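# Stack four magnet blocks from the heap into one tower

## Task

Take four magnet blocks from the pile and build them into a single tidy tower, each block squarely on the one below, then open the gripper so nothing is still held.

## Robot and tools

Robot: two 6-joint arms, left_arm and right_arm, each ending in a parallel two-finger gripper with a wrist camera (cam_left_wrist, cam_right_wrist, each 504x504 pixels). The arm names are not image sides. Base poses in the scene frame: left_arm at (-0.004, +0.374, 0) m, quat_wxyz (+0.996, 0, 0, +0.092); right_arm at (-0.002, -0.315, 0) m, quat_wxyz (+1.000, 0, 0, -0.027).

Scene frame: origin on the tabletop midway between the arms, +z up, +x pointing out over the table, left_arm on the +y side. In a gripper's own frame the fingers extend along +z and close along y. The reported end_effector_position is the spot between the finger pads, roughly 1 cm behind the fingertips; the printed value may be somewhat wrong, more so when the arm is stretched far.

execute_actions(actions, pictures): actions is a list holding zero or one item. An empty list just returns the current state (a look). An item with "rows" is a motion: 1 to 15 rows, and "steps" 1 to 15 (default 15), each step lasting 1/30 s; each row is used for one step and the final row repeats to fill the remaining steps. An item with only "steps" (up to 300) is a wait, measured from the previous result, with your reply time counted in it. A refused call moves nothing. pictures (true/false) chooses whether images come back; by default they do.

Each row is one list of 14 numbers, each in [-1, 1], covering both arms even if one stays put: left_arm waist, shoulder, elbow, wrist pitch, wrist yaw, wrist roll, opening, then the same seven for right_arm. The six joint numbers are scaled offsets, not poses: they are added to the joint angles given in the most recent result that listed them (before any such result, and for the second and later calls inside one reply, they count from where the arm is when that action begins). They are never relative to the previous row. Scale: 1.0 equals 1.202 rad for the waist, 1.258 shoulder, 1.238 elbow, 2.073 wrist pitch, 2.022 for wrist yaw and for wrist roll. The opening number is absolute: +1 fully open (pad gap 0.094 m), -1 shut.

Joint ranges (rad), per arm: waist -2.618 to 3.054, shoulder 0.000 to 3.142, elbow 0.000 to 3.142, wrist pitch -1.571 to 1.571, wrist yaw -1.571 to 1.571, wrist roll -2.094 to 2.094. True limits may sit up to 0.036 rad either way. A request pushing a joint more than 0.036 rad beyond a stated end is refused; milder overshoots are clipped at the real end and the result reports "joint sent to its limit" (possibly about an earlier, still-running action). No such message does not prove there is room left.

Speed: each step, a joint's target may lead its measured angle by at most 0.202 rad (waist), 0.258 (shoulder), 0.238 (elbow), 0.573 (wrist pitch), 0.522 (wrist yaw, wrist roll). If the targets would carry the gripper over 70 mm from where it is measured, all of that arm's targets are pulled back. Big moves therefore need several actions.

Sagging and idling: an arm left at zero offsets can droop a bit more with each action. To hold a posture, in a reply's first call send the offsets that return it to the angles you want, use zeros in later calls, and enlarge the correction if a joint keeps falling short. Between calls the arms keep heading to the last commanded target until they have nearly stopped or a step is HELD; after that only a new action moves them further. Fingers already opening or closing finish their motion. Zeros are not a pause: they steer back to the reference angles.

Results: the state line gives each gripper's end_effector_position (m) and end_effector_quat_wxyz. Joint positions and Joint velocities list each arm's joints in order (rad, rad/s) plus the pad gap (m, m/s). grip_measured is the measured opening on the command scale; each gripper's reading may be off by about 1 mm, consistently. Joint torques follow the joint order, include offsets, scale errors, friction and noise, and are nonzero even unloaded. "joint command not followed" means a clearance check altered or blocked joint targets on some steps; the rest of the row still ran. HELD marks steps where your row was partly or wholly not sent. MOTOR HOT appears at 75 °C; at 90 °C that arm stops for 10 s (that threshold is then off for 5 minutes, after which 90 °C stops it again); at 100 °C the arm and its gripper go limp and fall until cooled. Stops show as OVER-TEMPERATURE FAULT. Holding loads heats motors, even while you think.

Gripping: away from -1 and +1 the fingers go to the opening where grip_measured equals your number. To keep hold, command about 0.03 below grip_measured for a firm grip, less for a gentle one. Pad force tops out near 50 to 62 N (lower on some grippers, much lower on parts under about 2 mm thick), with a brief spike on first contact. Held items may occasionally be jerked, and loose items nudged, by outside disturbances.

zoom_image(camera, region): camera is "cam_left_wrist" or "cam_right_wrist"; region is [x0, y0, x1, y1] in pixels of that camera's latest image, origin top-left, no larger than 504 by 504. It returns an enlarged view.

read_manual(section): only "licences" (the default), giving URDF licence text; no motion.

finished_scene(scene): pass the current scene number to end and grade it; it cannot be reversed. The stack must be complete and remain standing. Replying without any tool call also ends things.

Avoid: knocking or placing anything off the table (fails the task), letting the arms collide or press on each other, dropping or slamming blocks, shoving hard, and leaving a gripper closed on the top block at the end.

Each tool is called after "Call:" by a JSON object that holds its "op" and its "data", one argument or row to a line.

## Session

Call:
{"op": "execute_actions", "data": {
  "actions": []
}}

Scene clock: 0.00 s of 5800.00 s.
left_arm: end_effector_position=(+0.5158, +0.1446, +0.1803) grip_measured=+1.000 end_effector_quat_wxyz=(+0.743, -0.174, +0.645, +0.042) | right_arm: end_effector_position=(+0.3112, -0.0462, +0.2471) grip_measured=+1.000 end_effector_quat_wxyz=(+0.234, -0.105, +0.793, +0.553)
Joint positions: left_arm=[-0.868  2.3    1.328  1.172 -0.995 -0.038  0.094] | right_arm=[ 0.419  1.409  0.964 -0.012 -0.883  0.676  0.094]
Joint velocities: left_arm=[ 0.012 -0.012  0.002  0.066 -0.022  0.007  0.   ] | right_arm=[-0.012 -0.007  0.007 -0.037 -0.037 -0.022  0.   ]
Joint torques (N m, as the arm reports them, + toward a larger angle): no reading
Motor temperatures (°C, as the motors report them): left_arm=[29 36 30 28 26 28] | right_arm=[25 29 30 32 25 28]

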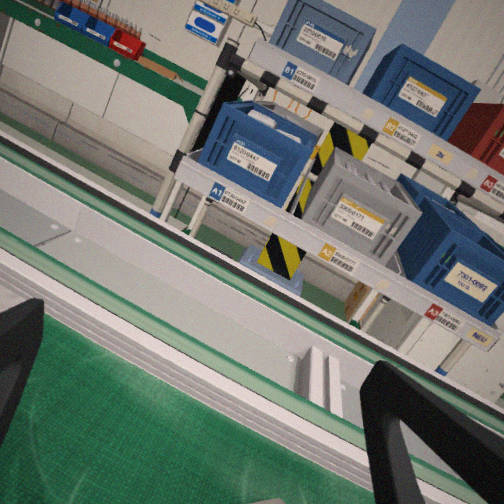

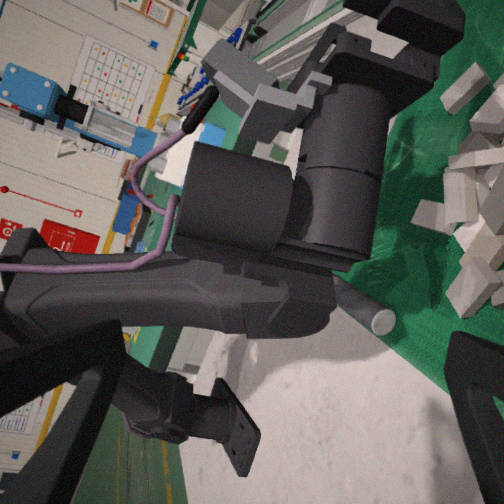

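Call:
{"op": "execute_actions", "data": {
  "actions": [
    {"rows":[[0.02,-0.05,0,0,0,0,1,-0.02,-0.04,0,0,0.06,0,1],[0.04,-0.1,0.02,0,0,0,1,-0.04,-0.08,0,0,0.12,-0.04,1],[0.06,-0.15,0.04,-0.05,0,0,1,-0.06,-0.12,0,0,0.18,-0.08,1],[0.08,-0.2,0.06,-0.1,0,0,1,-0.08,-0.16,0,0,0.24,-0.12,1],[0.1,-0.25,0.08,-0.15,0,0,1,-0.1,-0.2,0,0,0.3,-0.16,1],[0.11,-0.3,0.1,-0.2,0,0,1,-0.1,-0.24,0.02,-0.04,0.36,-0.2,1],[0.11,-0.35,0.12,-0.3,0.05,0,1,-0.1,-0.28,0.03,-0.08,0.42,-0.24,1],[0.11,-0.4,0.14,-0.4,0.1,0,1,-0.1,-0.31,0.03,-0.12,0.437,-0.28,1],[0.11,-0.45,0.16,-0.5,0.15,0,1,-0.1,-0.31,0.03,-0.16,0.437,-0.33,1],[0.11,-0.5,0.19,-0.6,0.2,0,1,-0.1,-0.31,0.03,-0.2,0.437,-0.33,1],[0.11,-0.54,0.22,-0.7,0.3,0.02,1,-0.1,-0.31,0.03,-0.2,0.437,-0.33,1],[0.11,-0.54,0.25,-0.8,0.4,0.02,1,-0.1,-0.31,0.03,-0.2,0.437,-0.33,1],[0.11,-0.54,0.27,-0.99,0.492,0.02,1,-0.1,-0.31,0.03,-0.2,0.437,-0.33,1]]}
  ],
  "pictures": false
}}

Call:
{"op": "execute_actions", "data": {
  "actions": [
    {"steps":30}
  ]
}}

Scene clock: 5.70 s of 5800.00 s.
left_arm: end_effector_position=(+0.5059, +0.1775, +0.4341) grip_measured=+1.000 end_effector_quat_wxyz=(+0.770, -0.070, +0.633, -0.040) | right_arm: end_effector_position=(+0.3429, -0.2119, +0.3229) grip_measured=+1.000 end_effector_quat_wxyz=(+0.573, -0.084, +0.804, +0.133)
Joint positions: left_arm=[-0.74   1.773  1.56   0.445 -0.602 -0.028  0.094] | right_arm=[ 0.301  1.006  0.998 -0.306 -0.08   0.099  0.094]
Joint velocities: left_arm=[ 0.066 -1.443  0.896 -2.894  2.527  0.081  0.   ] | right_arm=[-0.002  0.1    0.007 -0.799  0.462 -0.579  0.   ]
Joint torques (N m, as the arm reports them, + toward a larger angle): left_arm=[ -0.12 -12.52  11.29   1.92  -0.02   0.06] | right_arm=[-0.17 -1.7   9.07  1.33 -0.03 -0.09]
Motor temperatures (°C, as the motors report them): left_arm=[29 41 31 29 26 28] | right_arm=[25 30 31 33 25 28]
Steps of this call (steps 1 to 90: nothing new was sent; then 2.20 s passed at rest; steps 91 to 105: all 15 steps of this action). Readings (joint positions):
91: left_arm=[-0.867 2.296 1.328 1.170 -0.995 -0.038] | right_arm=[0.419 1.405 0.964 -0.012 -0.865 0.677]
92: left_arm=[-0.864 2.285 1.328 1.162 -0.995 -0.038] | right_arm=[0.415 1.394 0.964 -0.016 -0.827 0.666]
94: left_arm=[-0.850 2.238 1.328 1.119 -0.995 -0.038] | right_arm=[0.387 1.338 0.962 -0.026 -0.705 0.608]
98: left_arm=[-0.797 2.089 1.367 0.932 -0.969 -0.040] | right_arm=[0.313 1.146 0.964 -0.076 -0.383 0.410]
105: the state above

Scene clock: 6.70 s of 5800.00 s.
left_arm: end_effector_position=(+0.3768, +0.1412, +0.2657) grip_measured=+1.000 end_effector_quat_wxyz=(+0.347, +0.252, +0.898, -0.096) | right_arm: end_effector_position=(+0.3393, -0.2265, +0.2965) grip_measured=+1.000 end_effector_quat_wxyz=(+0.538, -0.099, +0.834, +0.074)
Joint positions: left_arm=[-0.739  1.632  1.664 -0.866 -0.008 -0.006  0.094] | right_arm=[ 0.301  1.014  0.998 -0.407 -0.006  0.015  0.094]
Joint velocities: left_arm=[-0.002 -0.007 -0.002  0.037  0.095  0.022  0.   ] | right_arm=[ 0.017  0.002 -0.012  0.081 -0.037 -0.051  0.   ]
Joint torques (N m, as the arm reports them, + toward a larger angle): left_arm=[ 0.09 -8.58  7.87  1.37  0.06  0.05] | right_arm=[-0.15 -1.93  9.04  1.09  0.03 -0.09]
Motor temperatures (°C, as the motors report them): left_arm=[29 41 31 29 26 28] | right_arm=[25 30 31 33 25 28]
Steps of this call (steps 1 to 30: the robot went on to your last target). Readings (joint positions):
1: left_arm=[-0.739 1.722 1.591 0.340 -0.505 -0.024] | right_arm=[0.301 1.010 0.998 -0.330 -0.065 0.082]
2: left_arm=[-0.739 1.675 1.620 0.241 -0.408 -0.020] | right_arm=[0.301 1.013 0.998 -0.348 -0.052 0.069]
4: left_arm=[-0.739 1.601 1.661 0.078 -0.269 -0.015] | right_arm=[0.301 1.014 0.998 -0.374 -0.035 0.050]
8: left_arm=[-0.739 1.560 1.675 -0.118 -0.166 -0.013] | right_arm=[0.301 1.014 0.998 -0.396 -0.017 0.029]
30: the state above

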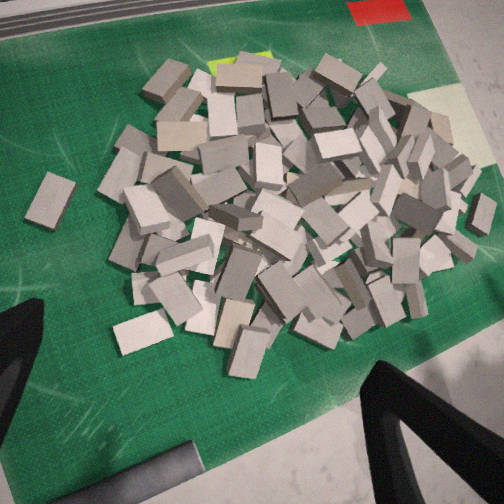

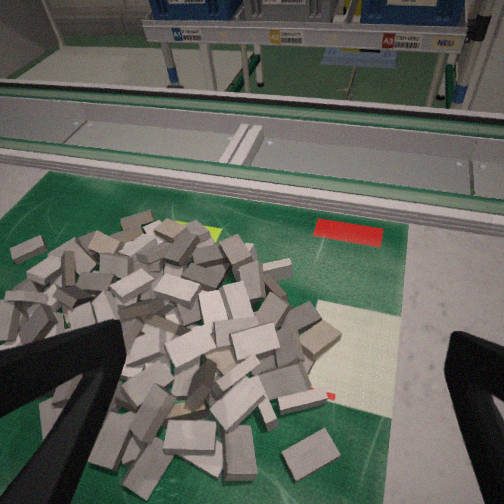

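Call:
{"op": "execute_actions", "data": {
  "actions": [
    {"rows":[[0.01,0.02,0.03,-0.02,0,0.05,-0.2,0.02,0,0,0,0,0,1],[0.02,0.05,0.06,-0.04,0,0.1,-0.2,0.05,0,0,0,0,0,1],[0.03,0.09,0.09,-0.06,0,0.15,-0.2,0.08,0,0,0,0,0,1],[0.04,0.13,0.12,-0.08,0,0.2,-0.2,0.11,0,0,0,0,0,1],[0.05,0.17,0.15,-0.1,0,0.25,-0.2,0.14,0,0,0,0,0,1],[0.055,0.21,0.18,-0.12,0,0.3,-0.2,0.17,0,0,0,0,0,1],[0.06,0.25,0.21,-0.14,0,0.35,-0.2,0.2,0,0,0,0,0,1],[0.065,0.29,0.24,-0.16,0,0.4,-0.2,0.23,0,0,0,0,0,1],[0.065,0.33,0.27,-0.18,0,0.45,-0.2,0.26,0,0,0,0,0,1],[0.065,0.37,0.29,-0.195,0,0.5,-0.2,0.29,0,0,0,0,0,1],[0.065,0.41,0.313,-0.195,0,0.557,-0.2,0.31,0,0,0,0,0,1],[0.065,0.44,0.313,-0.195,0,0.557,-0.2,0.33,0,0,0,0,0,1],[0.065,0.465,0.313,-0.195,0,0.557,-0.2,0.34,0,0,0,0,0,1],[0.065,0.485,0.313,-0.195,0,0.557,-0.2,0.35,0,0,0,0,0,1],[0.065,0.5,0.313,-0.195,0,0.557,-0.2,0.35,0,0,0,0,0,1]]}
  ],
  "pictures": false
}}

Call:
{"op": "execute_actions", "data": {
  "actions": [
    {"steps":16}
  ]
}}

Scene clock: 21.17 s of 5800.00 s.
left_arm: end_effector_position=(+0.4193, +0.1565, +0.0890) grip_measured=-0.199 end_effector_quat_wxyz=(+0.081, +0.655, +0.751, +0.024) | right_arm: end_effector_position=(+0.2763, -0.0983, +0.2965) grip_measured=+1.000 end_effector_quat_wxyz=(+0.511, -0.266, +0.797, +0.181)
Joint positions: left_arm=[-0.664  2.231  2.018 -1.189 -0.008  0.954  0.038] | right_arm=[ 0.707  1.014  0.998 -0.407 -0.008  0.015  0.094]
Joint velocities: left_arm=[ 0.007  1.077 -0.012 -0.462  0.051  1.033 -0.   ] | right_arm=[ 0.295 -0.002 -0.007 -0.051 -0.051  0.051  0.   ]
Joint torques (N m, as the arm reports them, + toward a larger angle): left_arm=[  0.36 -15.03  10.36   0.44   0.01   0.01] | right_arm=[-0.24 -2.29  8.74  1.26  0.06 -0.01]
Motor temperatures (°C, as the motors report them): left_arm=[29 42 32 30 26 28] | right_arm=[25 29 32 34 25 28]
Steps of this call (steps 1 to 15: the robot went on to your last target; steps 16 to 90: nothing new was sent; then 10.97 s passed at rest; steps 91 to 105: all 15 steps of this action). Readings (joint positions):
91: left_arm=[-0.739 1.635 1.666 -0.875 -0.006 0.009] | right_arm=[0.303 1.014 0.998 -0.407 -0.005 0.015]
92: left_arm=[-0.737 1.644 1.678 -0.890 -0.006 0.042] | right_arm=[0.312 1.014 0.998 -0.407 -0.002 0.015]
94: left_arm=[-0.728 1.695 1.737 -0.935 -0.006 0.146] | right_arm=[0.360 1.014 0.998 -0.407 0.002 0.015]
98: left_arm=[-0.687 1.883 1.893 -1.032 -0.006 0.448] | right_arm=[0.510 1.014 0.998 -0.407 -0.000 0.015]
105: the state above

Scene clock: 21.70 s of 5800.00 s.
left_arm: end_effector_position=(+0.4030, +0.1652, +0.0671) grip_measured=-0.199 end_effector_quat_wxyz=(+0.026, +0.714, +0.700, +0.013) | right_arm: end_effector_position=(+0.2744, -0.0959, +0.2965) grip_measured=+1.000 end_effector_quat_wxyz=(+0.510, -0.269, +0.796, +0.184)
Joint positions: left_arm=[-0.664  2.276  2.018 -1.256 -0.009  1.111  0.038] | right_arm=[ 0.715  1.014  0.998 -0.407 -0.009  0.015  0.094]
Joint velocities: left_arm=[ 0.002 -0.017  0.007 -0.007  0.007  0.066  0.   ] | right_arm=[ 0.002  0.007  0.007 -0.022 -0.037  0.066  0.   ]
Joint torques (N m, as the arm reports them, + toward a larger angle): left_arm=[  0.11 -13.46  10.11   0.23  -0.02   0.02] | right_arm=[ 0.48 -2.29  8.73  1.26  0.02 -0.01]
Motor temperatures (°C, as the motors report them): left_arm=[29 42 32 30 26 28] | right_arm=[25 29 33 34 25 28]
Steps of this call (steps 1 to 16: the robot went on to your last target). Readings (joint positions):
1: left_arm=[-0.664 2.264 2.018 -1.204 -0.008 0.987] | right_arm=[0.713 1.014 0.998 -0.407 -0.009 0.015]
2: left_arm=[-0.664 2.289 2.018 -1.217 -0.008 1.013] | right_arm=[0.715 1.014 0.998 -0.407 -0.009 0.015]
4: left_arm=[-0.664 2.313 2.018 -1.237 -0.009 1.050] | right_arm=[0.715 1.014 0.998 -0.407 -0.009 0.015]
8: left_arm=[-0.664 2.296 2.018 -1.252 -0.009 1.089] | right_arm=[0.715 1.014 0.998 -0.407 -0.009 0.015]
16: the state above

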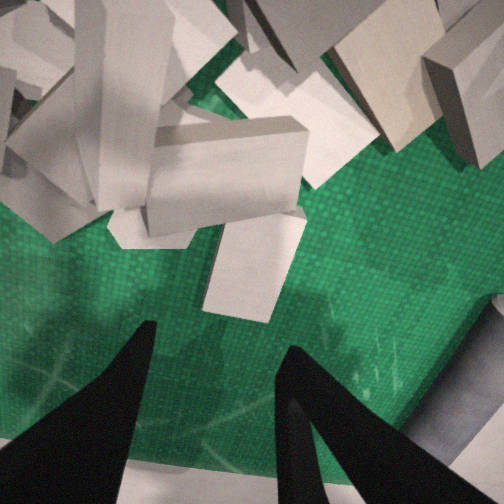

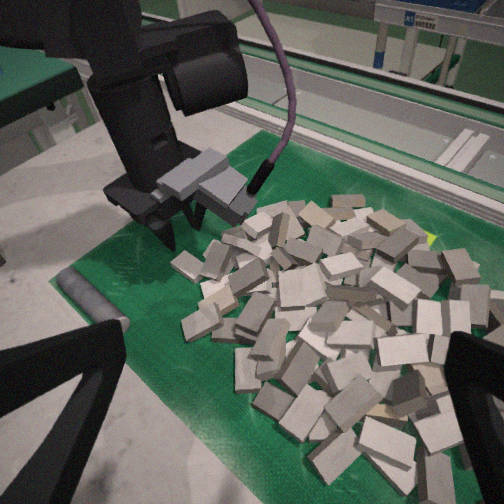

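Call:
{"op": "execute_actions", "data": {
  "actions": [
    {"rows":[[-0.014,0.008,0,0,0,0.03,-0.15,0,0,0,0,0,0,1],[-0.014,0.014,0,0,0,0.03,-0.15,0,0,0,0,0,0,1],[-0.014,0.02,0,0,0,0.03,-0.15,0,0,0,0,0,0,1],[-0.014,0.026,0,0,0,0.03,-0.15,0,0,0,0,0,0,1],[-0.014,0.032,0,0,0,0.03,-0.15,0,0,0,0,0,0,1],[-0.014,0.038,0,0,0,0.03,-0.15,0,0,0,0,0,0,1],[-0.014,0.044,0,0,0,0.03,-0.15,0,0,0,0,0,0,1],[-0.014,0.05,0,0,0,0.03,-0.15,0,0,0,0,0,0,1],[-0.014,0.054,0,0,0,0.03,-0.15,0,0,0,0,0,0,1]]}
  ]
}}

Scene clock: 26.13 s of 5800.00 s.
left_arm: end_effector_position=(+0.3980, +0.1678, +0.0334) grip_measured=-0.151 end_effector_quat_wxyz=(-0.012, +0.733, +0.681, +0.000) | right_arm: end_effector_position=(+0.2744, -0.0959, +0.2965) grip_measured=+1.000 end_effector_quat_wxyz=(+0.510, -0.269, +0.796, +0.184)
Joint positions: left_arm=[-0.664  2.354  2.018 -1.257 -0.009  1.164  0.04 ] | right_arm=[ 0.715  1.014  0.998 -0.407 -0.009  0.015  0.094]
Joint velocities: left_arm=[-0.007 -0.002 -0.017  0.037 -0.051  0.081  0.001] | right_arm=[ 0.022 -0.012 -0.007 -0.037 -0.007  0.007  0.   ]
Joint torques (N m, as the arm reports them, + toward a larger angle): left_arm=[ -1.29 -13.45   6.8    0.25   0.     0.06] | right_arm=[-0.02 -2.3   8.75  1.26 -0.02 -0.02]
Motor temperatures (°C, as the motors report them): left_arm=[29 45 33 29 26 28] | right_arm=[25 29 33 35 25 28]
Steps of this call (steps 1 to 15: the robot went on to your last target; steps 16 to 90: nothing new was sent; then 0.93 s passed at rest; steps 91 to 105: all 15 steps of this action). Readings (joint positions):
91: left_arm=[-0.664 2.276 2.018 -1.257 -0.009 1.123] | right_arm=[0.715 1.014 0.998 -0.407 -0.009 0.015]
92: left_arm=[-0.664 2.277 2.018 -1.257 -0.009 1.132] | right_arm=[0.715 1.014 0.998 -0.407 -0.009 0.015]
94: left_arm=[-0.664 2.284 2.018 -1.257 -0.009 1.144] | right_arm=[0.715 1.014 0.998 -0.407 -0.009 0.015]
98: left_arm=[-0.664 2.316 2.018 -1.257 -0.009 1.157] | right_arm=[0.715 1.014 0.998 -0.407 -0.009 0.015]
105: the state above

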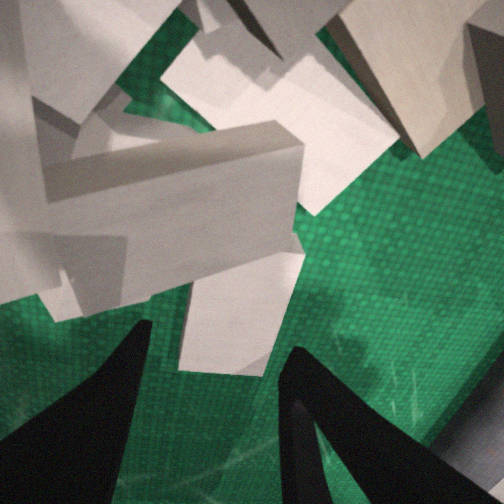

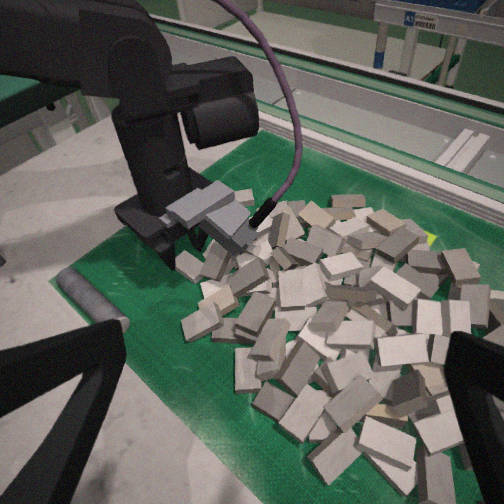

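Call:
{"op": "execute_actions", "data": {
  "actions": [
    {"rows":[[0,0.008,0,0,0,0,-0.2,0,0,0,0,0,0,1],[0,0.012,0,0,0,0,-0.2,0,0,0,0,0,0,1],[0,0.016,0,0,0,0,-0.2,0,0,0,0,0,0,1],[0,0.02,0,0,0,0,-0.2,0,0,0,0,0,0,1],[0,0.026,0,0,0,0,-0.2,0,0,0,0,0,0,1]],"steps":12}
  ],
  "pictures": false
}}

Call:
{"op": "execute_actions", "data": {
  "actions": [
    {"rows":[[0,-0.015,0,0,0,0,-0.25,0,0,0,0,0,0,1],[0,-0.015,0,0,0,0,-0.32,0,0,0,0,0,0,1],[0,-0.015,0,0,0,0,-0.38,0,0,0,0,0,0,1],[0,-0.015,0,0,0,0,-0.43,0,0,0,0,0,0,1],[0,-0.015,0,0,0,0,-0.47,0,0,0,0,0,0,1],[0,-0.015,0,0,0,0,-0.51,0,0,0,0,0,0,1],[0,-0.015,0,0,0,0,-0.55,0,0,0,0,0,0,1]],"steps":10}
  ]
}}

Scene clock: 30.57 s of 5800.00 s.
left_arm: end_effector_position=(+0.3957, +0.1690, +0.0214) grip_measured=-0.199 end_effector_quat_wxyz=(-0.025, +0.733, +0.680, -0.004) | right_arm: end_effector_position=(+0.2744, -0.0959, +0.2965) grip_measured=+1.000 end_effector_quat_wxyz=(+0.510, -0.269, +0.796, +0.184)
Joint positions: left_arm=[-0.664  2.382  2.018 -1.258 -0.009  1.165  0.038] | right_arm=[ 0.715  1.014  0.998 -0.407 -0.009  0.015  0.094]
Joint velocities: left_arm=[-0.007  0.002  0.002  0.022  0.007 -0.037 -0.   ] | right_arm=[ 0.002 -0.007 -0.007 -0.037 -0.022  0.022  0.   ]
Joint torques (N m, as the arm reports them, + toward a larger angle): left_arm=[ -0.09 -12.41   6.78   0.19  -0.02   0.  ] | right_arm=[ 0.   -2.29  8.72  1.26 -0.02 -0.02]
Motor temperatures (°C, as the motors report them): left_arm=[29 46 33 29 26 28] | right_arm=[25 29 33 35 25 28]
Steps of this call (steps 1 to 15: the robot went on to your last target; steps 16 to 90: nothing new was sent; then 1.03 s passed at rest; steps 91 to 102: all 12 steps of this action). Readings (joint positions):
91: left_arm=[-0.664 2.354 2.018 -1.257 -0.009 1.165] | right_arm=[0.715 1.014 0.998 -0.407 -0.009 0.015]
92: left_arm=[-0.664 2.355 2.018 -1.257 -0.009 1.165] | right_arm=[0.715 1.014 0.998 -0.407 -0.009 0.015]
94: left_arm=[-0.664 2.359 2.018 -1.257 -0.009 1.165] | right_arm=[0.715 1.014 0.998 -0.407 -0.009 0.015]
98: left_arm=[-0.664 2.380 2.018 -1.257 -0.009 1.165] | right_arm=[0.715 1.014 0.998 -0.407 -0.009 0.015]
102: the state above

Scene clock: 30.90 s of 5800.00 s.
left_arm: end_effector_position=(+0.3960, +0.1690, +0.0219) grip_measured=-0.478 end_effector_quat_wxyz=(-0.024, +0.733, +0.680, -0.004) | right_arm: end_effector_position=(+0.2744, -0.0959, +0.2965) grip_measured=+1.000 end_effector_quat_wxyz=(+0.510, -0.269, +0.796, +0.184)
Joint positions: left_arm=[-0.664  2.38   2.018 -1.257 -0.009  1.165  0.025] | right_arm=[ 0.715  1.014  0.998 -0.407 -0.009  0.015  0.094]
Joint velocities: left_arm=[-0.002 -0.007  0.002 -0.022 -0.037  0.022  0.   ] | right_arm=[-0.022 -0.017 -0.007 -0.022 -0.022 -0.037  0.   ]
Joint torques (N m, as the arm reports them, + toward a larger angle): left_arm=[ -0.01 -14.12   6.86   0.18   0.02   0.01] | right_arm=[-0.03 -2.29  8.72  1.26 -0.03 -0.01]
Motor temperatures (°C, as the motors report them): left_arm=[29 47 33 29 26 28] | right_arm=[25 29 33 35 25 28]
Steps of this call (steps 1 to 10: all 10 steps of this action). Readings (joint positions):
1: left_arm=[-0.664 2.380 2.018 -1.257 -0.009 1.165] | right_arm=[0.715 1.014 0.998 -0.407 -0.009 0.015]
2: left_arm=[-0.664 2.380 2.018 -1.257 -0.009 1.165] | right_arm=[0.715 1.014 0.998 -0.407 -0.009 0.015]
4: left_arm=[-0.664 2.380 2.018 -1.257 -0.009 1.165] | right_arm=[0.715 1.014 0.998 -0.407 -0.009 0.015]
8: left_arm=[-0.664 2.380 2.018 -1.257 -0.009 1.165] | right_arm=[0.715 1.014 0.998 -0.407 -0.009 0.015]
10: the state above

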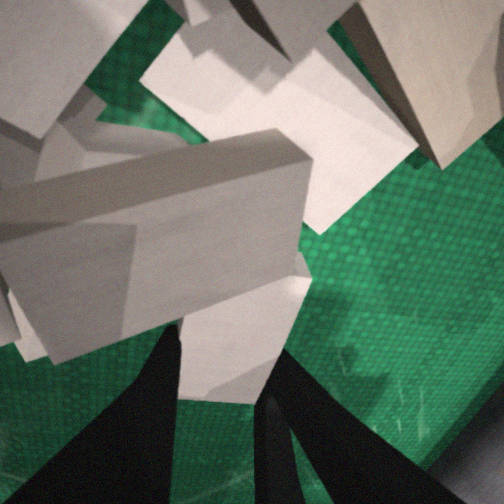

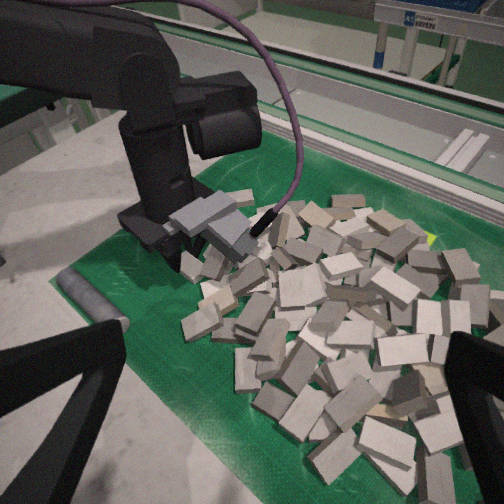

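Call:
{"op": "execute_actions", "data": {
  "actions": [
    {"rows":[[0.015,-0.02,0,0,0,0,-0.55,0,0,0,0,0,0,1],[0.025,-0.02,0,0,0,0,-0.55,0,0,0,0,0,0,1],[0.035,-0.022,0,0,0,0,-0.55,0,0,0,0,0,0,1],[0.045,-0.025,0,0,0,0,-0.55,0,0,0,0,0,0,1],[0.055,-0.03,0,0,0,0,-0.55,0,0,0,0,0,0,1],[0.07,-0.04,0,0,0,0,-0.55,0,0,0,0,0,0,1],[0.09,-0.055,0,0,0,0,-0.55,0,0,0,0,0,0,1],[0.11,-0.07,0,0.01,0,-0.05,-0.55,0,0,0,0,0,0,1],[0.13,-0.09,-0.02,0.02,0,-0.1,-0.55,0,0,0,0,0,0,1],[0.15,-0.11,-0.04,0.03,0,-0.15,-0.55,0,0,0,0,0,0,1],[0.17,-0.13,-0.06,0.04,0,-0.2,-0.55,0,0,0,0,0,0,1],[0.19,-0.15,-0.08,0.05,0,-0.25,-0.55,0,0,0,0,0,0,1],[0.21,-0.17,-0.11,0.05,0,-0.3,-0.55,0,0,0,0,0,0,1],[0.23,-0.185,-0.14,0.05,0,-0.35,-0.55,0,0,0,0,0,0,1],[0.24,-0.2,-0.17,0.05,0,-0.4,-0.55,0,0,0,0,0,0,1]]}
  ]
}}

Scene clock: 38.27 s of 5800.00 s.
left_arm: end_effector_position=(+0.4329, +0.2758, +0.0728) grip_measured=-0.479 end_effector_quat_wxyz=(+0.046, +0.452, +0.891, +0.016) | right_arm: end_effector_position=(+0.2744, -0.0959, +0.2965) grip_measured=+1.000 end_effector_quat_wxyz=(+0.510, -0.269, +0.796, +0.184)
Joint positions: left_arm=[-0.411  2.183  1.885 -1.175 -0.009  0.712  0.024] | right_arm=[ 0.715  1.014  0.998 -0.407 -0.009  0.015  0.094]
Joint velocities: left_arm=[ 0.818 -0.867 -0.882  0.183 -0.095 -2.396 -0.001] | right_arm=[-0.017 -0.012 -0.017 -0.066 -0.051 -0.11   0.   ]
Joint torques (N m, as the arm reports them, + toward a larger angle): left_arm=[ -1.1  -11.73   4.89   0.27   0.07  -0.03] | right_arm=[-0.01 -2.29  8.7   1.25 -0.01 -0.01]
Motor temperatures (°C, as the motors report them): left_arm=[29 50 33 29 26 28] | right_arm=[25 29 33 36 25 28]
Steps of this call (steps 1 to 15: the robot went on to your last target; steps 16 to 90: nothing new was sent; then 3.87 s passed at rest; steps 91 to 105: all 15 steps of this action). Readings (joint positions):
91: left_arm=[-0.663 2.380 2.018 -1.257 -0.009 1.165] | right_arm=[0.715 1.014 0.998 -0.407 -0.009 0.015]
92: left_arm=[-0.662 2.380 2.018 -1.257 -0.009 1.165] | right_arm=[0.715 1.014 0.998 -0.407 -0.009 0.015]
94: left_arm=[-0.654 2.380 2.018 -1.257 -0.009 1.165] | right_arm=[0.715 1.014 0.998 -0.407 -0.009 0.015]
98: left_arm=[-0.603 2.365 2.018 -1.257 -0.008 1.150] | right_arm=[0.715 1.014 0.998 -0.407 -0.009 0.015]
105: the state above

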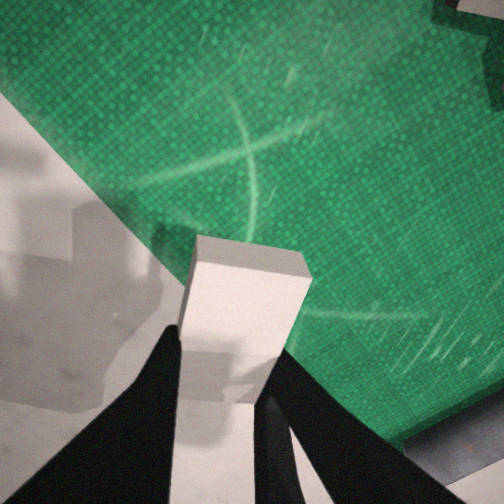

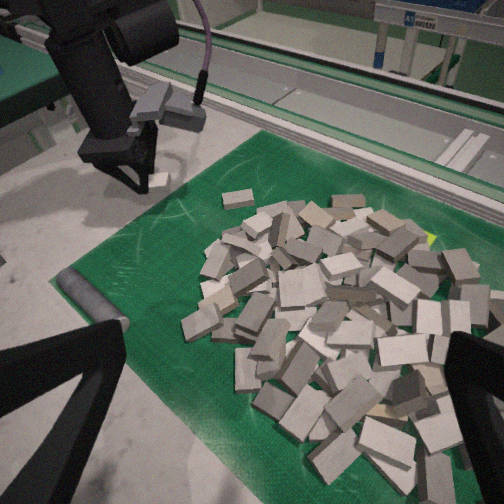

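Call:
{"op": "execute_actions", "data": {
  "actions": [
    {"rows":[[0.04,-0.05,-0.07,0.02,0,-0.19,-0.55,0,0,0,0,0,0,1],[0.05,-0.06,-0.09,0.03,0,-0.21,-0.55,0,0,0,0,0,0,1],[0.06,-0.07,-0.11,0.04,0,-0.24,-0.55,0,0,0,0,0,0,1],[0.07,-0.08,-0.13,0.05,0,-0.27,-0.55,0,0,0,0,0,0,1],[0.078,-0.09,-0.15,0.06,0,-0.3,-0.55,0,0,0,0,0,0,1],[0.085,-0.1,-0.17,0.07,0,-0.33,-0.55,0,0,0,0,0,0,1],[0.092,-0.11,-0.19,0.08,0,-0.355,-0.55,0,0,0,0,0,0,1],[0.092,-0.12,-0.21,0.085,0,-0.355,-0.55,0,0,0,0,0,0,1],[0.092,-0.131,-0.23,0.085,0,-0.355,-0.55,0,0,0,0,0,0,1],[0.092,-0.131,-0.25,0.085,0,-0.355,-0.55,0,0,0,0,0,0,1],[0.092,-0.131,-0.27,0.085,0,-0.355,-0.55,0,0,0,0,0,0,1],[0.092,-0.131,-0.285,0.085,0,-0.355,-0.55,0,0,0,0,0,0,1],[0.092,-0.131,-0.299,0.085,0,-0.355,-0.55,0,0,0,0,0,0,1]]}
  ],
  "pictures": false
}}

Call:
{"op": "execute_actions", "data": {
  "actions": [
    {"steps":8}
  ],
  "pictures": false
}}

Call:
{"op": "execute_actions", "data": {
  "actions": [
    {"rows":[[0,0.01,0,0.005,0,0,-0.55,0,0,0,0,0,0,1],[0,0.015,0,0.01,0,0,-0.55,0,0,0,0,0,0,1],[0,0.02,0,0.01,0,0,-0.55,0,0,0,0,0,0,1],[0,0.025,0,0.01,0,0,-0.55,0,0,0,0,0,0,1],[0,0.03,0,0.01,0,0,-0.55,0,0,0,0,0,0,1],[0,0.035,0,0.01,0,0,-0.55,0,0,0,0,0,0,1],[0,0.04,0,0.01,0,0,-0.55,0,0,0,0,0,0,1],[0,0.044,0,0.01,0,0,-0.55,0,0,0,0,0,0,1],[0,0.048,0,0.01,0,0,-0.55,0,0,0,0,0,0,1],[0,0.052,0,0.01,0,0,-0.55,0,0,0,0,0,0,1]]}
  ]
}}

Scene clock: 45.70 s of 5800.00 s.
left_arm: end_effector_position=(+0.3847, +0.3319, +0.0399) grip_measured=-0.480 end_effector_quat_wxyz=(+0.017, +0.073, +0.997, +0.005) | right_arm: end_effector_position=(+0.2744, -0.0959, +0.2965) grip_measured=+1.000 end_effector_quat_wxyz=(+0.510, -0.269, +0.796, +0.184)
Joint positions: left_arm=[-0.299  2.039  1.534 -1.033 -0.01   0.03   0.024] | right_arm=[ 0.715  1.014  0.998 -0.407 -0.009  0.015  0.094]
Joint velocities: left_arm=[-0.002  0.002 -0.315  0.007 -0.066 -0.286  0.   ] | right_arm=[-0.002 -0.002 -0.007 -0.037 -0.037  0.007  0.   ]
Joint torques (N m, as the arm reports them, + toward a larger angle): left_arm=[ -0.17 -12.     6.89   0.61   0.02  -0.05] | right_arm=[-0.01 -2.29  8.73  1.25 -0.02 -0.01]
Motor temperatures (°C, as the motors report them): left_arm=[29 49 32 29 26 28] | right_arm=[25 29 33 36 25 28]
Steps of this call (steps 1 to 45: the robot went on to your last target; steps 46 to 110: nothing new was sent; then 3.27 s passed at rest; steps 111 to 125: all 15 steps of this action). Readings (joint positions):
111: left_arm=[-0.368 2.134 1.818 -1.169 -0.016 0.358] | right_arm=[0.715 1.014 0.998 -0.407 -0.009 0.015]
112: left_arm=[-0.368 2.132 1.812 -1.160 -0.016 0.347] | right_arm=[0.715 1.014 0.998 -0.407 -0.009 0.015]
114: left_arm=[-0.364 2.120 1.778 -1.130 -0.014 0.298] | right_arm=[0.715 1.014 0.998 -0.407 -0.009 0.015]
118: left_arm=[-0.329 2.083 1.675 -1.073 -0.011 0.144] | right_arm=[0.715 1.014 0.998 -0.407 -0.009 0.015]
125: the state above

Scene clock: 45.97 s of 5800.00 s.
left_arm: end_effector_position=(+0.3832, +0.3320, +0.0365) grip_measured=-0.480 end_effector_quat_wxyz=(+0.016, +0.061, +0.998, +0.004) | right_arm: end_effector_position=(+0.2744, -0.0959, +0.2965) grip_measured=+1.000 end_effector_quat_wxyz=(+0.510, -0.269, +0.796, +0.184)
Joint positions: left_arm=[-0.299  2.039  1.52  -1.021 -0.01   0.006  0.024] | right_arm=[ 0.715  1.014  0.998 -0.407 -0.009  0.015  0.094]
Joint velocities: left_arm=[ 0.012 -0.007  0.007  0.051  0.066 -0.11   0.001] | right_arm=[-0.042  0.017 -0.007 -0.007  0.022 -0.022  0.   ]
Joint torques (N m, as the arm reports them, + toward a larger angle): left_arm=[ -0.15 -11.98   6.29   0.52   0.02  -0.07] | right_arm=[-0.01 -2.28  8.74  1.26 -0.02 -0.02]
Motor temperatures (°C, as the motors report them): left_arm=[29 49 32 29 26 28] | right_arm=[25 29 33 36 25 28]
Steps of this call (steps 1 to 8: the robot went on to your last target). Readings (joint positions):
1: left_arm=[-0.299 2.039 1.526 -1.033 -0.010 0.024] | right_arm=[0.715 1.014 0.998 -0.407 -0.009 0.015]
2: left_arm=[-0.299 2.039 1.521 -1.033 -0.010 0.019] | right_arm=[0.715 1.014 0.998 -0.407 -0.009 0.015]
4: left_arm=[-0.299 2.039 1.520 -1.030 -0.010 0.013] | right_arm=[0.715 1.014 0.998 -0.407 -0.009 0.015]
8: the state above

Scene clock: 46.47 s of 5800.00 s.
left_arm: end_effector_position=(+0.3800, +0.3324, +0.0190) grip_measured=-0.480 end_effector_quat_wxyz=(-0.006, +0.061, +0.998, +0.006) | right_arm: end_effector_position=(+0.2744, -0.0959, +0.2965) grip_measured=+1.000 end_effector_quat_wxyz=(+0.510, -0.269, +0.796, +0.184)
Joint positions: left_arm=[-0.299  2.087  1.52  -1.017 -0.01   0.006  0.024] | right_arm=[ 0.715  1.014  0.998 -0.407 -0.009  0.015  0.094]
Joint velocities: left_arm=[ 0.002  0.002 -0.007  0.022 -0.022 -0.007 -0.001] | right_arm=[ 0.002 -0.002 -0.002 -0.037 -0.037 -0.022  0.   ]
Joint torques (N m, as the arm reports them, + toward a larger angle): left_arm=[-0.13 -9.07  6.69  0.4   0.   -0.02] | right_arm=[-0.01 -2.28  8.74  1.26 -0.02 -0.02]
Motor temperatures (°C, as the motors report them): left_arm=[29 49 32 29 26 28] | right_arm=[25 29 33 36 25 28]
Steps of this call (steps 1 to 15: all 15 steps of this action). Readings (joint positions):
1: left_arm=[-0.299 2.040 1.520 -1.021 -0.010 0.006] | right_arm=[0.715 1.014 0.998 -0.407 -0.009 0.015]
2: left_arm=[-0.299 2.042 1.520 -1.020 -0.010 0.006] | right_arm=[0.715 1.014 0.998 -0.407 -0.009 0.015]
4: left_arm=[-0.299 2.051 1.520 -1.019 -0.010 0.006] | right_arm=[0.715 1.014 0.998 -0.407 -0.009 0.015]
8: left_arm=[-0.299 2.083 1.520 -1.017 -0.010 0.006] | right_arm=[0.715 1.014 0.998 -0.407 -0.009 0.015]
15: the state above

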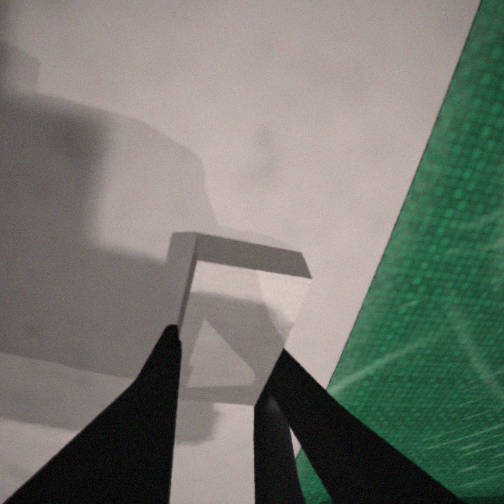

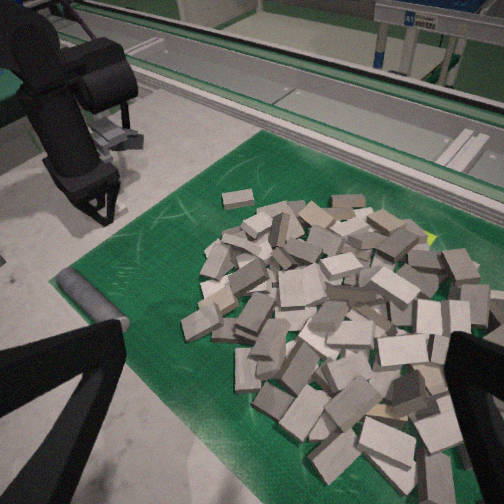

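Call:
{"op": "execute_actions", "data": {
  "actions": [
    {"rows":[[0,0,0,0,0,0,-0.44,0,0,0,0,0,0,1],[0,0,0,0,0,0,-0.35,0,0,0,0,0,0,1],[0,0,0,0,0,0,-0.2,0,0,0,0,0,0,1],[0,-0.02,0,0,0,0,-0.2,0,0,0,0,0,0,1],[0,-0.03,0.02,-0.01,0,0,-0.2,0,0,0,0,0,0,1],[0,-0.04,0.04,-0.02,0,0,-0.2,0,0,0,0,0,0,1],[0,-0.04,0.07,-0.04,0,0,-0.2,0,0,0,0,0,0,1],[0,-0.04,0.1,-0.055,0,0,-0.2,0,0,0,0,0,0,1],[0,-0.03,0.13,-0.07,0,0,-0.2,0,0,0,0,0,0,1],[-0.02,-0.02,0.16,-0.085,0,0,-0.2,0,0,0,0,0,0,1],[-0.05,-0.01,0.19,-0.1,0,0,-0.2,0,0,0,0,0,0,1],[-0.08,0,0.22,-0.11,0,0,-0.2,0,0,0,0,0,0,1],[-0.11,0.01,0.25,-0.12,0,0,-0.2,0,0,0,0,0,0,1],[-0.14,0.02,0.28,-0.13,0,0,-0.2,0,0,0,0,0,0,1],[-0.16,0.03,0.3,-0.14,0,0,-0.2,0,0,0,0,0,0,1]]}
  ],
  "pictures": false
}}

Scene clock: 55.13 s of 5800.00 s.
left_arm: end_effector_position=(+0.4147, +0.2897, +0.0924) grip_measured=-0.201 end_effector_quat_wxyz=(+0.048, +0.107, +0.993, +0.005) | right_arm: end_effector_position=(+0.2744, -0.0959, +0.2965) grip_measured=+1.000 end_effector_quat_wxyz=(+0.510, -0.269, +0.796, +0.184)
Joint positions: left_arm=[-0.393  2.091  1.82  -1.204 -0.02   0.006  0.038] | right_arm=[ 0.715  1.014  0.998 -0.407 -0.009  0.015  0.094]
Joint velocities: left_arm=[-0.989  0.178  1.048 -0.403 -0.095 -0.022  0.001] | right_arm=[-0.002 -0.017 -0.002  0.037  0.022  0.037  0.   ]
Joint torques (N m, as the arm reports them, + toward a larger angle): left_arm=[-2.98 -9.22  7.82  0.09  0.09  0.02] | right_arm=[-0.02 -2.3   8.76  1.25 -0.02 -0.01]
Motor temperatures (°C, as the motors report them): left_arm=[29 47 32 29 26 28] | right_arm=[25 29 33 37 25 28]
Steps of this call (steps 1 to 15: the robot went on to your last target; steps 16 to 90: nothing new was sent; then 5.17 s passed at rest; steps 91 to 105: all 15 steps of this action). Readings (joint positions):
91: left_arm=[-0.299 2.087 1.520 -1.017 -0.010 0.006] | right_arm=[0.715 1.014 0.998 -0.407 -0.009 0.015]
92: left_arm=[-0.299 2.087 1.520 -1.017 -0.010 0.006] | right_arm=[0.715 1.014 0.998 -0.407 -0.009 0.015]
94: left_arm=[-0.299 2.085 1.520 -1.017 -0.014 0.006] | right_arm=[0.715 1.014 0.998 -0.407 -0.009 0.015]
98: left_arm=[-0.299 2.078 1.554 -1.062 -0.013 0.006] | right_arm=[0.715 1.014 0.998 -0.407 -0.009 0.015]
105: the state above

Call:
{"op": "execute_actions", "data": {
  "actions": [
    {"rows":[[-0.09,0.03,0.07,-0.05,0,0,-0.2,0,0,0,0,0,0,1],[-0.11,0.04,0.09,-0.05,0,0,-0.2,0,0,0,0,0,0,1],[-0.135,0.05,0.11,-0.055,0,0,-0.2,0,0,0,0,0,0,1],[-0.16,0.06,0.13,-0.055,0,0,-0.2,0,0,0,0,0,0,1],[-0.19,0.07,0.15,-0.06,0,0,-0.2,0,0,0,0,0,0,1],[-0.22,0.08,0.17,-0.06,0,0,-0.2,0,0,0,0,0,0,1],[-0.25,0.09,0.19,-0.066,0,0,-0.2,0,0,0,0,0,0,1],[-0.28,0.1,0.21,-0.066,0,0,-0.2,0,0,0,0,0,0,1],[-0.305,0.115,0.23,-0.066,0,0,-0.2,0,0,0,0,0,0,1],[-0.33,0.13,0.245,-0.066,0,0,-0.2,0,0,0,0,0,0,1],[-0.35,0.14,0.257,-0.066,0,0,-0.2,0,0,0,0,0,0,1],[-0.365,0.15,0.257,-0.066,0,0,-0.2,0,0,0,0,0,0,1],[-0.373,0.16,0.257,-0.066,0,0,-0.2,0,0,0,0,0,0,1],[-0.378,0.167,0.257,-0.066,0,0,-0.2,0,0,0,0,0,0,1],[-0.38,0.172,0.257,-0.066,0,0,-0.2,0,0,0,0,0,0,1]]}
  ],
  "pictures": false
}}

Call:
{"op": "execute_actions", "data": {
  "actions": [
    {"steps":12}
  ]
}}

Scene clock: 60.87 s of 5800.00 s.
left_arm: end_effector_position=(+0.3582, +0.0834, +0.0887) grip_measured=-0.201 end_effector_quat_wxyz=(+0.041, +0.338, +0.940, -0.008) | right_arm: end_effector_position=(+0.2744, -0.0959, +0.2965) grip_measured=+1.000 end_effector_quat_wxyz=(+0.510, -0.269, +0.796, +0.184)
Joint positions: left_arm=[-0.867  2.282  2.112 -1.318 -0.013  0.006  0.038] | right_arm=[ 0.715  1.014  0.998 -0.407 -0.009  0.015  0.094]
Joint velocities: left_arm=[-0.501  0.305 -0.007  0.007  0.081  0.022  0.   ] | right_arm=[-0.002 -0.002  0.007 -0.051 -0.051 -0.066  0.   ]
Joint torques (N m, as the arm reports them, + toward a larger angle): left_arm=[  3.78 -11.73   9.6    0.23  -0.23   0.03] | right_arm=[ 0.   -2.29  8.74  1.26 -0.02 -0.01]
Motor temperatures (°C, as the motors report them): left_arm=[29 47 33 28 26 28] | right_arm=[25 29 33 37 25 28]
Steps of this call (steps 1 to 30: the robot went on to your last target; steps 31 to 90: nothing new was sent; then 2.23 s passed at rest; steps 91 to 105: all 15 steps of this action). Readings (joint positions):
91: left_arm=[-0.499 2.126 1.872 -1.297 -0.004 0.006] | right_arm=[0.715 1.014 0.998 -0.407 -0.009 0.015]
92: left_arm=[-0.500 2.129 1.878 -1.301 -0.005 0.006] | right_arm=[0.715 1.014 0.998 -0.407 -0.009 0.015]
94: left_arm=[-0.514 2.145 1.911 -1.312 -0.012 0.006] | right_arm=[0.715 1.014 0.998 -0.407 -0.009 0.015]
98: left_arm=[-0.621 2.195 2.010 -1.318 -0.024 0.006] | right_arm=[0.715 1.014 0.998 -0.407 -0.009 0.015]
105: the state above

Scene clock: 61.27 s of 5800.00 s.
left_arm: end_effector_position=(+0.3583, +0.0907, +0.0723) grip_measured=-0.201 end_effector_quat_wxyz=(+0.018, +0.332, +0.943, -0.000) | right_arm: end_effector_position=(+0.2744, -0.0959, +0.2965) grip_measured=+1.000 end_effector_quat_wxyz=(+0.510, -0.269, +0.796, +0.184)
Joint positions: left_arm=[-0.855  2.319  2.112 -1.33  -0.012  0.006  0.038] | right_arm=[ 0.715  1.014  0.998 -0.407 -0.009  0.015  0.094]
Joint velocities: left_arm=[-0.007 -0.027 -0.012  0.007 -0.051 -0.051 -0.001] | right_arm=[-0.002  0.002 -0.012 -0.007 -0.007  0.051  0.   ]
Joint torques (N m, as the arm reports them, + toward a larger angle): left_arm=[  0.24 -13.57   9.54   0.26  -0.12  -0.02] | right_arm=[ 0.   -2.3   8.73  1.26 -0.02 -0.02]
Motor temperatures (°C, as the motors report them): left_arm=[29 47 33 28 26 28] | right_arm=[25 29 33 37 25 28]
Steps of this call (steps 1 to 12: the robot went on to your last target). Readings (joint positions):
1: left_arm=[-0.880 2.292 2.112 -1.320 -0.010 0.006] | right_arm=[0.715 1.014 0.998 -0.407 -0.009 0.015]
2: left_arm=[-0.885 2.301 2.112 -1.321 -0.008 0.006] | right_arm=[0.715 1.014 0.998 -0.407 -0.009 0.015]
4: left_arm=[-0.881 2.315 2.112 -1.325 -0.007 0.006] | right_arm=[0.715 1.014 0.998 -0.407 -0.009 0.015]
8: left_arm=[-0.861 2.319 2.112 -1.329 -0.009 0.006] | right_arm=[0.715 1.014 0.998 -0.407 -0.009 0.015]
12: the state above

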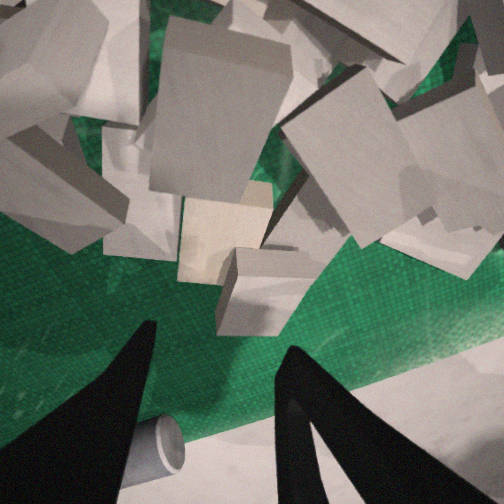

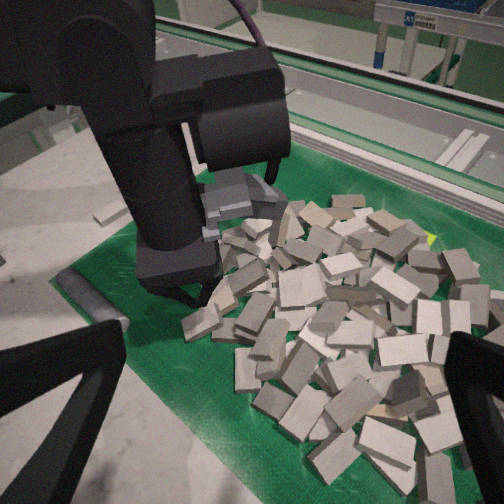

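Call:
{"op": "execute_actions", "data": {
  "actions": []
}}

Scene clock: 74.23 s of 5800.00 s.
left_arm: end_effector_position=(+0.3583, +0.0908, +0.0723) grip_measured=-0.201 end_effector_quat_wxyz=(+0.018, +0.332, +0.943, +0.000) | right_arm: end_effector_position=(+0.2744, -0.0959, +0.2965) grip_measured=+1.000 end_effector_quat_wxyz=(+0.510, -0.269, +0.796, +0.184)
Joint positions: left_arm=[-0.855  2.319  2.112 -1.331 -0.012  0.006  0.038] | right_arm=[ 0.715  1.014  0.998 -0.407 -0.009  0.015  0.094]
Joint velocities: left_arm=[-0.002  0.002 -0.002  0.007 -0.022 -0.007  0.   ] | right_arm=[-0.027  0.012 -0.007  0.022 -0.007 -0.066  0.   ]
Joint torques (N m, as the arm reports them, + toward a larger angle): left_arm=[  0.29 -13.38   9.47   0.21  -0.1    0.  ] | right_arm=[-0.02 -2.28  8.72  1.26 -0.02 -0.01]
Motor temperatures (°C, as the motors report them): left_arm=[29 51 34 28 26 28] | right_arm=[25 29 33 37 25 28]
Steps of this call (steps 1 to 30: the robot went on to your last target; steps 31 to 90: nothing new was sent; then 9.97 s passed at rest). Readings (joint positions):
1: left_arm=[-0.855 2.319 2.112 -1.330 -0.012 0.006] | right_arm=[0.715 1.014 0.998 -0.407 -0.009 0.015]
2: left_arm=[-0.855 2.319 2.112 -1.330 -0.012 0.006] | right_arm=[0.715 1.014 0.998 -0.407 -0.009 0.015]
4: left_arm=[-0.855 2.319 2.112 -1.331 -0.012 0.006] | right_arm=[0.715 1.014 0.998 -0.407 -0.009 0.015]
8: left_arm=[-0.855 2.319 2.112 -1.331 -0.012 0.006] | right_arm=[0.715 1.014 0.998 -0.407 -0.009 0.015]
90: the state above
All arms were judged still, so your last target was given up. Only a new action makes them travel on or press farther. Fingers that are still opening or closing keep moving.

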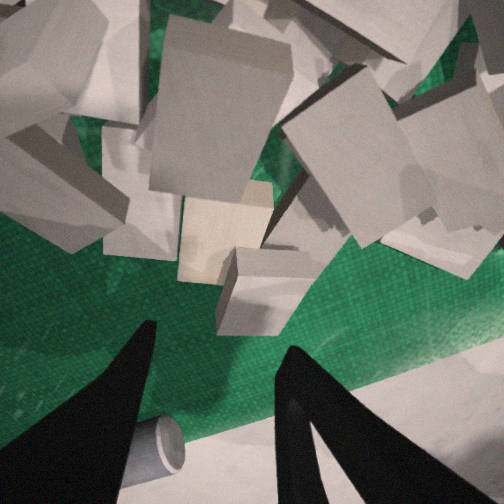

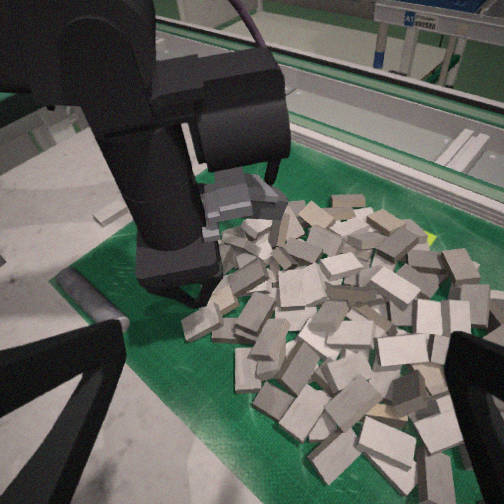

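Call:
{"op": "execute_actions", "data": {
  "actions": [
    {"rows":[[0,-0.03,-0.02,0.01,0,0,-0.2,0,0,0,0,0,0,1],[0,-0.06,-0.05,0.03,0,0.01,-0.2,0,0,0,0,0,0,1],[-0.005,-0.09,-0.09,0.05,0,0.02,-0.2,0,0,0,0,0,0,1],[-0.01,-0.12,-0.13,0.075,0,0.03,-0.2,0,0,0,0,0,0,1],[-0.015,-0.15,-0.18,0.1,0,0.04,-0.2,0,0,0,0,0,0,1],[-0.02,-0.18,-0.23,0.125,0,0.05,-0.2,0,0,0,0,0,0,1],[-0.025,-0.21,-0.28,0.15,0,0.06,-0.2,0,0,0,0,0,0,1],[-0.03,-0.235,-0.33,0.175,0,0.07,-0.2,0,0,0,0,0,0,1],[-0.033,-0.26,-0.38,0.2,0,0.08,-0.2,0,0,0,0,0,0,1],[-0.033,-0.28,-0.43,0.225,0,0.08,-0.2,0,0,0,0,0,0,1],[-0.033,-0.3,-0.47,0.25,0,0.08,-0.2,0,0,0,0,0,0,1],[-0.033,-0.315,-0.51,0.27,0,0.08,-0.2,0,0,0,0,0,0,1],[-0.033,-0.325,-0.545,0.29,0,0.08,-0.2,0,0,0,0,0,0,1],[-0.033,-0.333,-0.57,0.305,0,0.08,-0.2,0,0,0,0,0,0,1],[-0.033,-0.338,-0.588,0.316,0,0.08,-0.2,0,0,0,0,0,0,1]]}
  ],
  "pictures": false
}}

Call:
{"op": "execute_actions", "data": {
  "actions": [
    {"steps":20}
  ]
}}

Scene clock: 84.23 s of 5800.00 s.
left_arm: end_effector_position=(+0.3176, +0.1049, +0.0726) grip_measured=-0.201 end_effector_quat_wxyz=(+0.127, +0.408, +0.904, -0.031) | right_arm: end_effector_position=(+0.2744, -0.0959, +0.2965) grip_measured=+1.000 end_effector_quat_wxyz=(+0.510, -0.269, +0.796, +0.184)
Joint positions: left_arm=[-0.888  1.914  1.455 -0.849 -0.012  0.144  0.038] | right_arm=[ 0.715  1.014  0.998 -0.407 -0.009  0.015  0.094]
Joint velocities: left_arm=[ 0.007 -0.183 -1.009  0.945 -0.022  0.066 -0.   ] | right_arm=[ 0.007 -0.002 -0.002  0.037 -0.066 -0.051  0.   ]
Joint torques (N m, as the arm reports them, + toward a larger angle): left_arm=[ -0.48 -10.35   6.54   0.94   0.01   0.08] | right_arm=[-0.01 -2.28  8.75  1.25 -0.02 -0.01]
Motor temperatures (°C, as the motors report them): left_arm=[29 52 35 28 26 28] | right_arm=[25 29 34 37 25 28]
Steps of this call (steps 1 to 90: nothing new was sent; then 6.50 s passed at rest; steps 91 to 105: all 15 steps of this action). Readings (joint positions):
91: left_arm=[-0.855 2.318 2.110 -1.329 -0.012 0.006] | right_arm=[0.715 1.014 0.998 -0.407 -0.009 0.015]
92: left_arm=[-0.855 2.308 2.096 -1.317 -0.012 0.008] | right_arm=[0.715 1.014 0.998 -0.407 -0.009 0.015]
94: left_arm=[-0.855 2.263 2.026 -1.275 -0.012 0.022] | right_arm=[0.715 1.014 0.998 -0.407 -0.009 0.015]
98: left_arm=[-0.862 2.106 1.811 -1.141 -0.012 0.075] | right_arm=[0.715 1.014 0.998 -0.407 -0.009 0.015]
105: the state above

Scene clock: 84.90 s of 5800.00 s.
left_arm: end_effector_position=(+0.3305, +0.0939, +0.0637) grip_measured=-0.201 end_effector_quat_wxyz=(+0.171, +0.412, +0.894, -0.042) | right_arm: end_effector_position=(+0.2744, -0.0959, +0.2965) grip_measured=+1.000 end_effector_quat_wxyz=(+0.510, -0.269, +0.796, +0.184)
Joint positions: left_arm=[-0.888  1.912  1.388 -0.694 -0.012  0.161  0.038] | right_arm=[ 0.715  1.014  0.998 -0.407 -0.009  0.015  0.094]
Joint velocities: left_arm=[-0.007 -0.002 -0.002 -0.007  0.007 -0.022 -0.   ] | right_arm=[-0.012  0.007  0.017  0.095 -0.037  0.022  0.   ]
Joint torques (N m, as the arm reports them, + toward a larger angle): left_arm=[ -0.5  -11.16   6.93   1.08  -0.02   0.05] | right_arm=[-0.01 -2.3   8.74  1.26 -0.02 -0.02]
Motor temperatures (°C, as the motors report them): left_arm=[29 52 34 28 26 28] | right_arm=[25 29 34 37 25 28]
Steps of this call (steps 1 to 20: the robot went on to your last target). Readings (joint positions):
1: left_arm=[-0.888 1.911 1.427 -0.822 -0.012 0.147] | right_arm=[0.715 1.014 0.998 -0.407 -0.009 0.015]
2: left_arm=[-0.888 1.911 1.408 -0.800 -0.012 0.150] | right_arm=[0.715 1.014 0.998 -0.407 -0.009 0.015]
4: left_arm=[-0.888 1.912 1.389 -0.772 -0.012 0.154] | right_arm=[0.715 1.014 0.998 -0.407 -0.009 0.015]
8: left_arm=[-0.888 1.912 1.388 -0.724 -0.012 0.158] | right_arm=[0.715 1.014 0.998 -0.407 -0.009 0.015]
20: the state above

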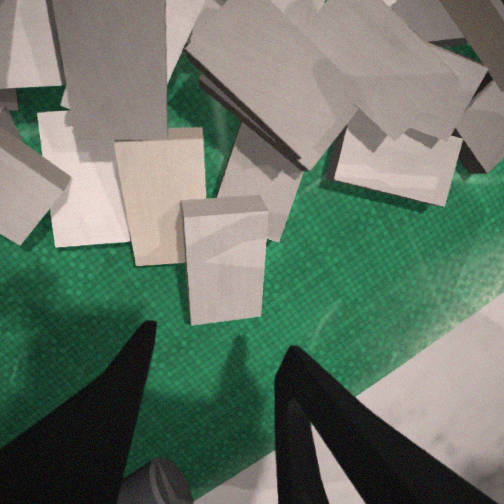

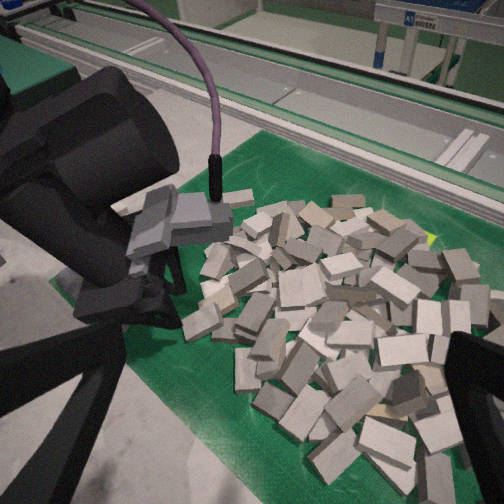

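Call:
{"op": "execute_actions", "data": {
  "actions": [
    {"rows":[[0.005,0,0,0,0,-0.02,-0.2,0,0,0,0,0,0,1],[0.01,0.005,0,0.01,0,-0.04,-0.2,0,0,0,0,0,0,1],[0.016,0.01,-0.004,0.015,0,-0.06,-0.2,0,0,0,0,0,0,1],[0.016,0.015,-0.006,0.02,0,-0.078,-0.2,0,0,0,0,0,0,1],[0.016,0.02,-0.008,0.025,0,-0.078,-0.2,0,0,0,0,0,0,1],[0.016,0.025,-0.01,0.03,0,-0.078,-0.2,0,0,0,0,0,0,1],[0.016,0.03,-0.012,0.035,0,-0.078,-0.2,0,0,0,0,0,0,1],[0.016,0.035,-0.014,0.039,0,-0.078,-0.2,0,0,0,0,0,0,1],[0.016,0.04,-0.016,0.043,0,-0.078,-0.2,0,0,0,0,0,0,1],[0.016,0.044,-0.016,0.043,0,-0.078,-0.2,0,0,0,0,0,0,1]]}
  ],
  "pictures": false
}}

Call:
{"op": "execute_actions", "data": {
  "actions": [
    {"steps":10}
  ]
}}

Scene clock: 91.67 s of 5800.00 s.
left_arm: end_effector_position=(+0.3409, +0.0895, +0.0445) grip_measured=-0.201 end_effector_quat_wxyz=(+0.169, +0.343, +0.922, -0.054) | right_arm: end_effector_position=(+0.2744, -0.0959, +0.2965) grip_measured=+1.000 end_effector_quat_wxyz=(+0.510, -0.269, +0.796, +0.184)
Joint positions: left_arm=[-0.881  1.97   1.388 -0.631 -0.012  0.016  0.038] | right_arm=[ 0.715  1.014  0.998 -0.407 -0.009  0.015  0.094]
Joint velocities: left_arm=[-0.012 -0.007 -0.012 -0.007 -0.037  0.007 -0.   ] | right_arm=[-0.012  0.002 -0.002  0.007  0.022  0.022  0.   ]
Joint torques (N m, as the arm reports them, + toward a larger angle): left_arm=[  0.9  -10.33   5.35   1.1   -0.02  -0.06] | right_arm=[-0.03 -2.29  8.74  1.26 -0.02 -0.02]
Motor temperatures (°C, as the motors report them): left_arm=[29 51 34 29 26 28] | right_arm=[25 29 34 37 25 28]
Steps of this call (steps 1 to 15: the robot went on to your last target; steps 16 to 90: nothing new was sent; then 3.27 s passed at rest; steps 91 to 105: all 15 steps of this action). Readings (joint positions):
91: left_arm=[-0.888 1.912 1.388 -0.692 -0.012 0.155] | right_arm=[0.715 1.014 0.998 -0.407 -0.009 0.015]
92: left_arm=[-0.888 1.912 1.388 -0.692 -0.012 0.143] | right_arm=[0.715 1.014 0.998 -0.407 -0.009 0.015]
94: left_arm=[-0.887 1.914 1.388 -0.687 -0.012 0.103] | right_arm=[0.715 1.014 0.998 -0.407 -0.009 0.015]
98: left_arm=[-0.882 1.936 1.388 -0.660 -0.012 0.047] | right_arm=[0.715 1.014 0.998 -0.407 -0.009 0.015]
105: the state above

Scene clock: 92.00 s of 5800.00 s.
left_arm: end_effector_position=(+0.3425, +0.0882, +0.0453) grip_measured=-0.201 end_effector_quat_wxyz=(+0.173, +0.339, +0.923, -0.056) | right_arm: end_effector_position=(+0.2744, -0.0959, +0.2965) grip_measured=+1.000 end_effector_quat_wxyz=(+0.510, -0.269, +0.796, +0.184)
Joint positions: left_arm=[-0.881  1.97   1.388 -0.622 -0.012  0.009  0.038] | right_arm=[ 0.715  1.014  0.998 -0.407 -0.009  0.015  0.094]
Joint velocities: left_arm=[-0.007  0.002 -0.007 -0.022  0.125 -0.007  0.001] | right_arm=[ 0.002 -0.002 -0.002 -0.081  0.022  0.022  0.   ]
Joint torques (N m, as the arm reports them, + toward a larger angle): left_arm=[  0.96 -10.32   5.33   1.08  -0.01  -0.03] | right_arm=[ 0.   -2.3   8.75  1.26 -0.02 -0.02]
Motor temperatures (°C, as the motors report them): left_arm=[29 51 34 29 26 28] | right_arm=[25 29 34 37 25 28]
Steps of this call (steps 1 to 10: the robot went on to your last target). Readings (joint positions):
1: left_arm=[-0.881 1.970 1.388 -0.630 -0.012 0.015] | right_arm=[0.715 1.014 0.998 -0.407 -0.009 0.015]
2: left_arm=[-0.881 1.970 1.388 -0.628 -0.012 0.014] | right_arm=[0.715 1.014 0.998 -0.407 -0.009 0.015]
4: left_arm=[-0.881 1.970 1.388 -0.625 -0.012 0.012] | right_arm=[0.715 1.014 0.998 -0.407 -0.009 0.015]
8: left_arm=[-0.881 1.970 1.388 -0.623 -0.012 0.010] | right_arm=[0.715 1.014 0.998 -0.407 -0.009 0.015]
10: the state above

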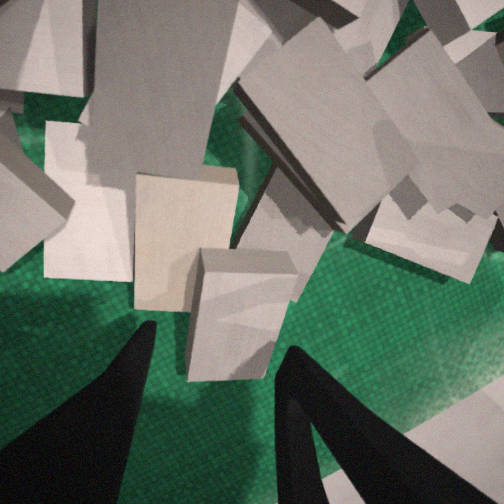

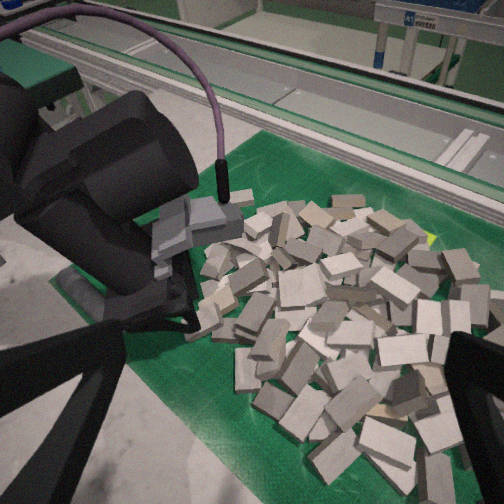

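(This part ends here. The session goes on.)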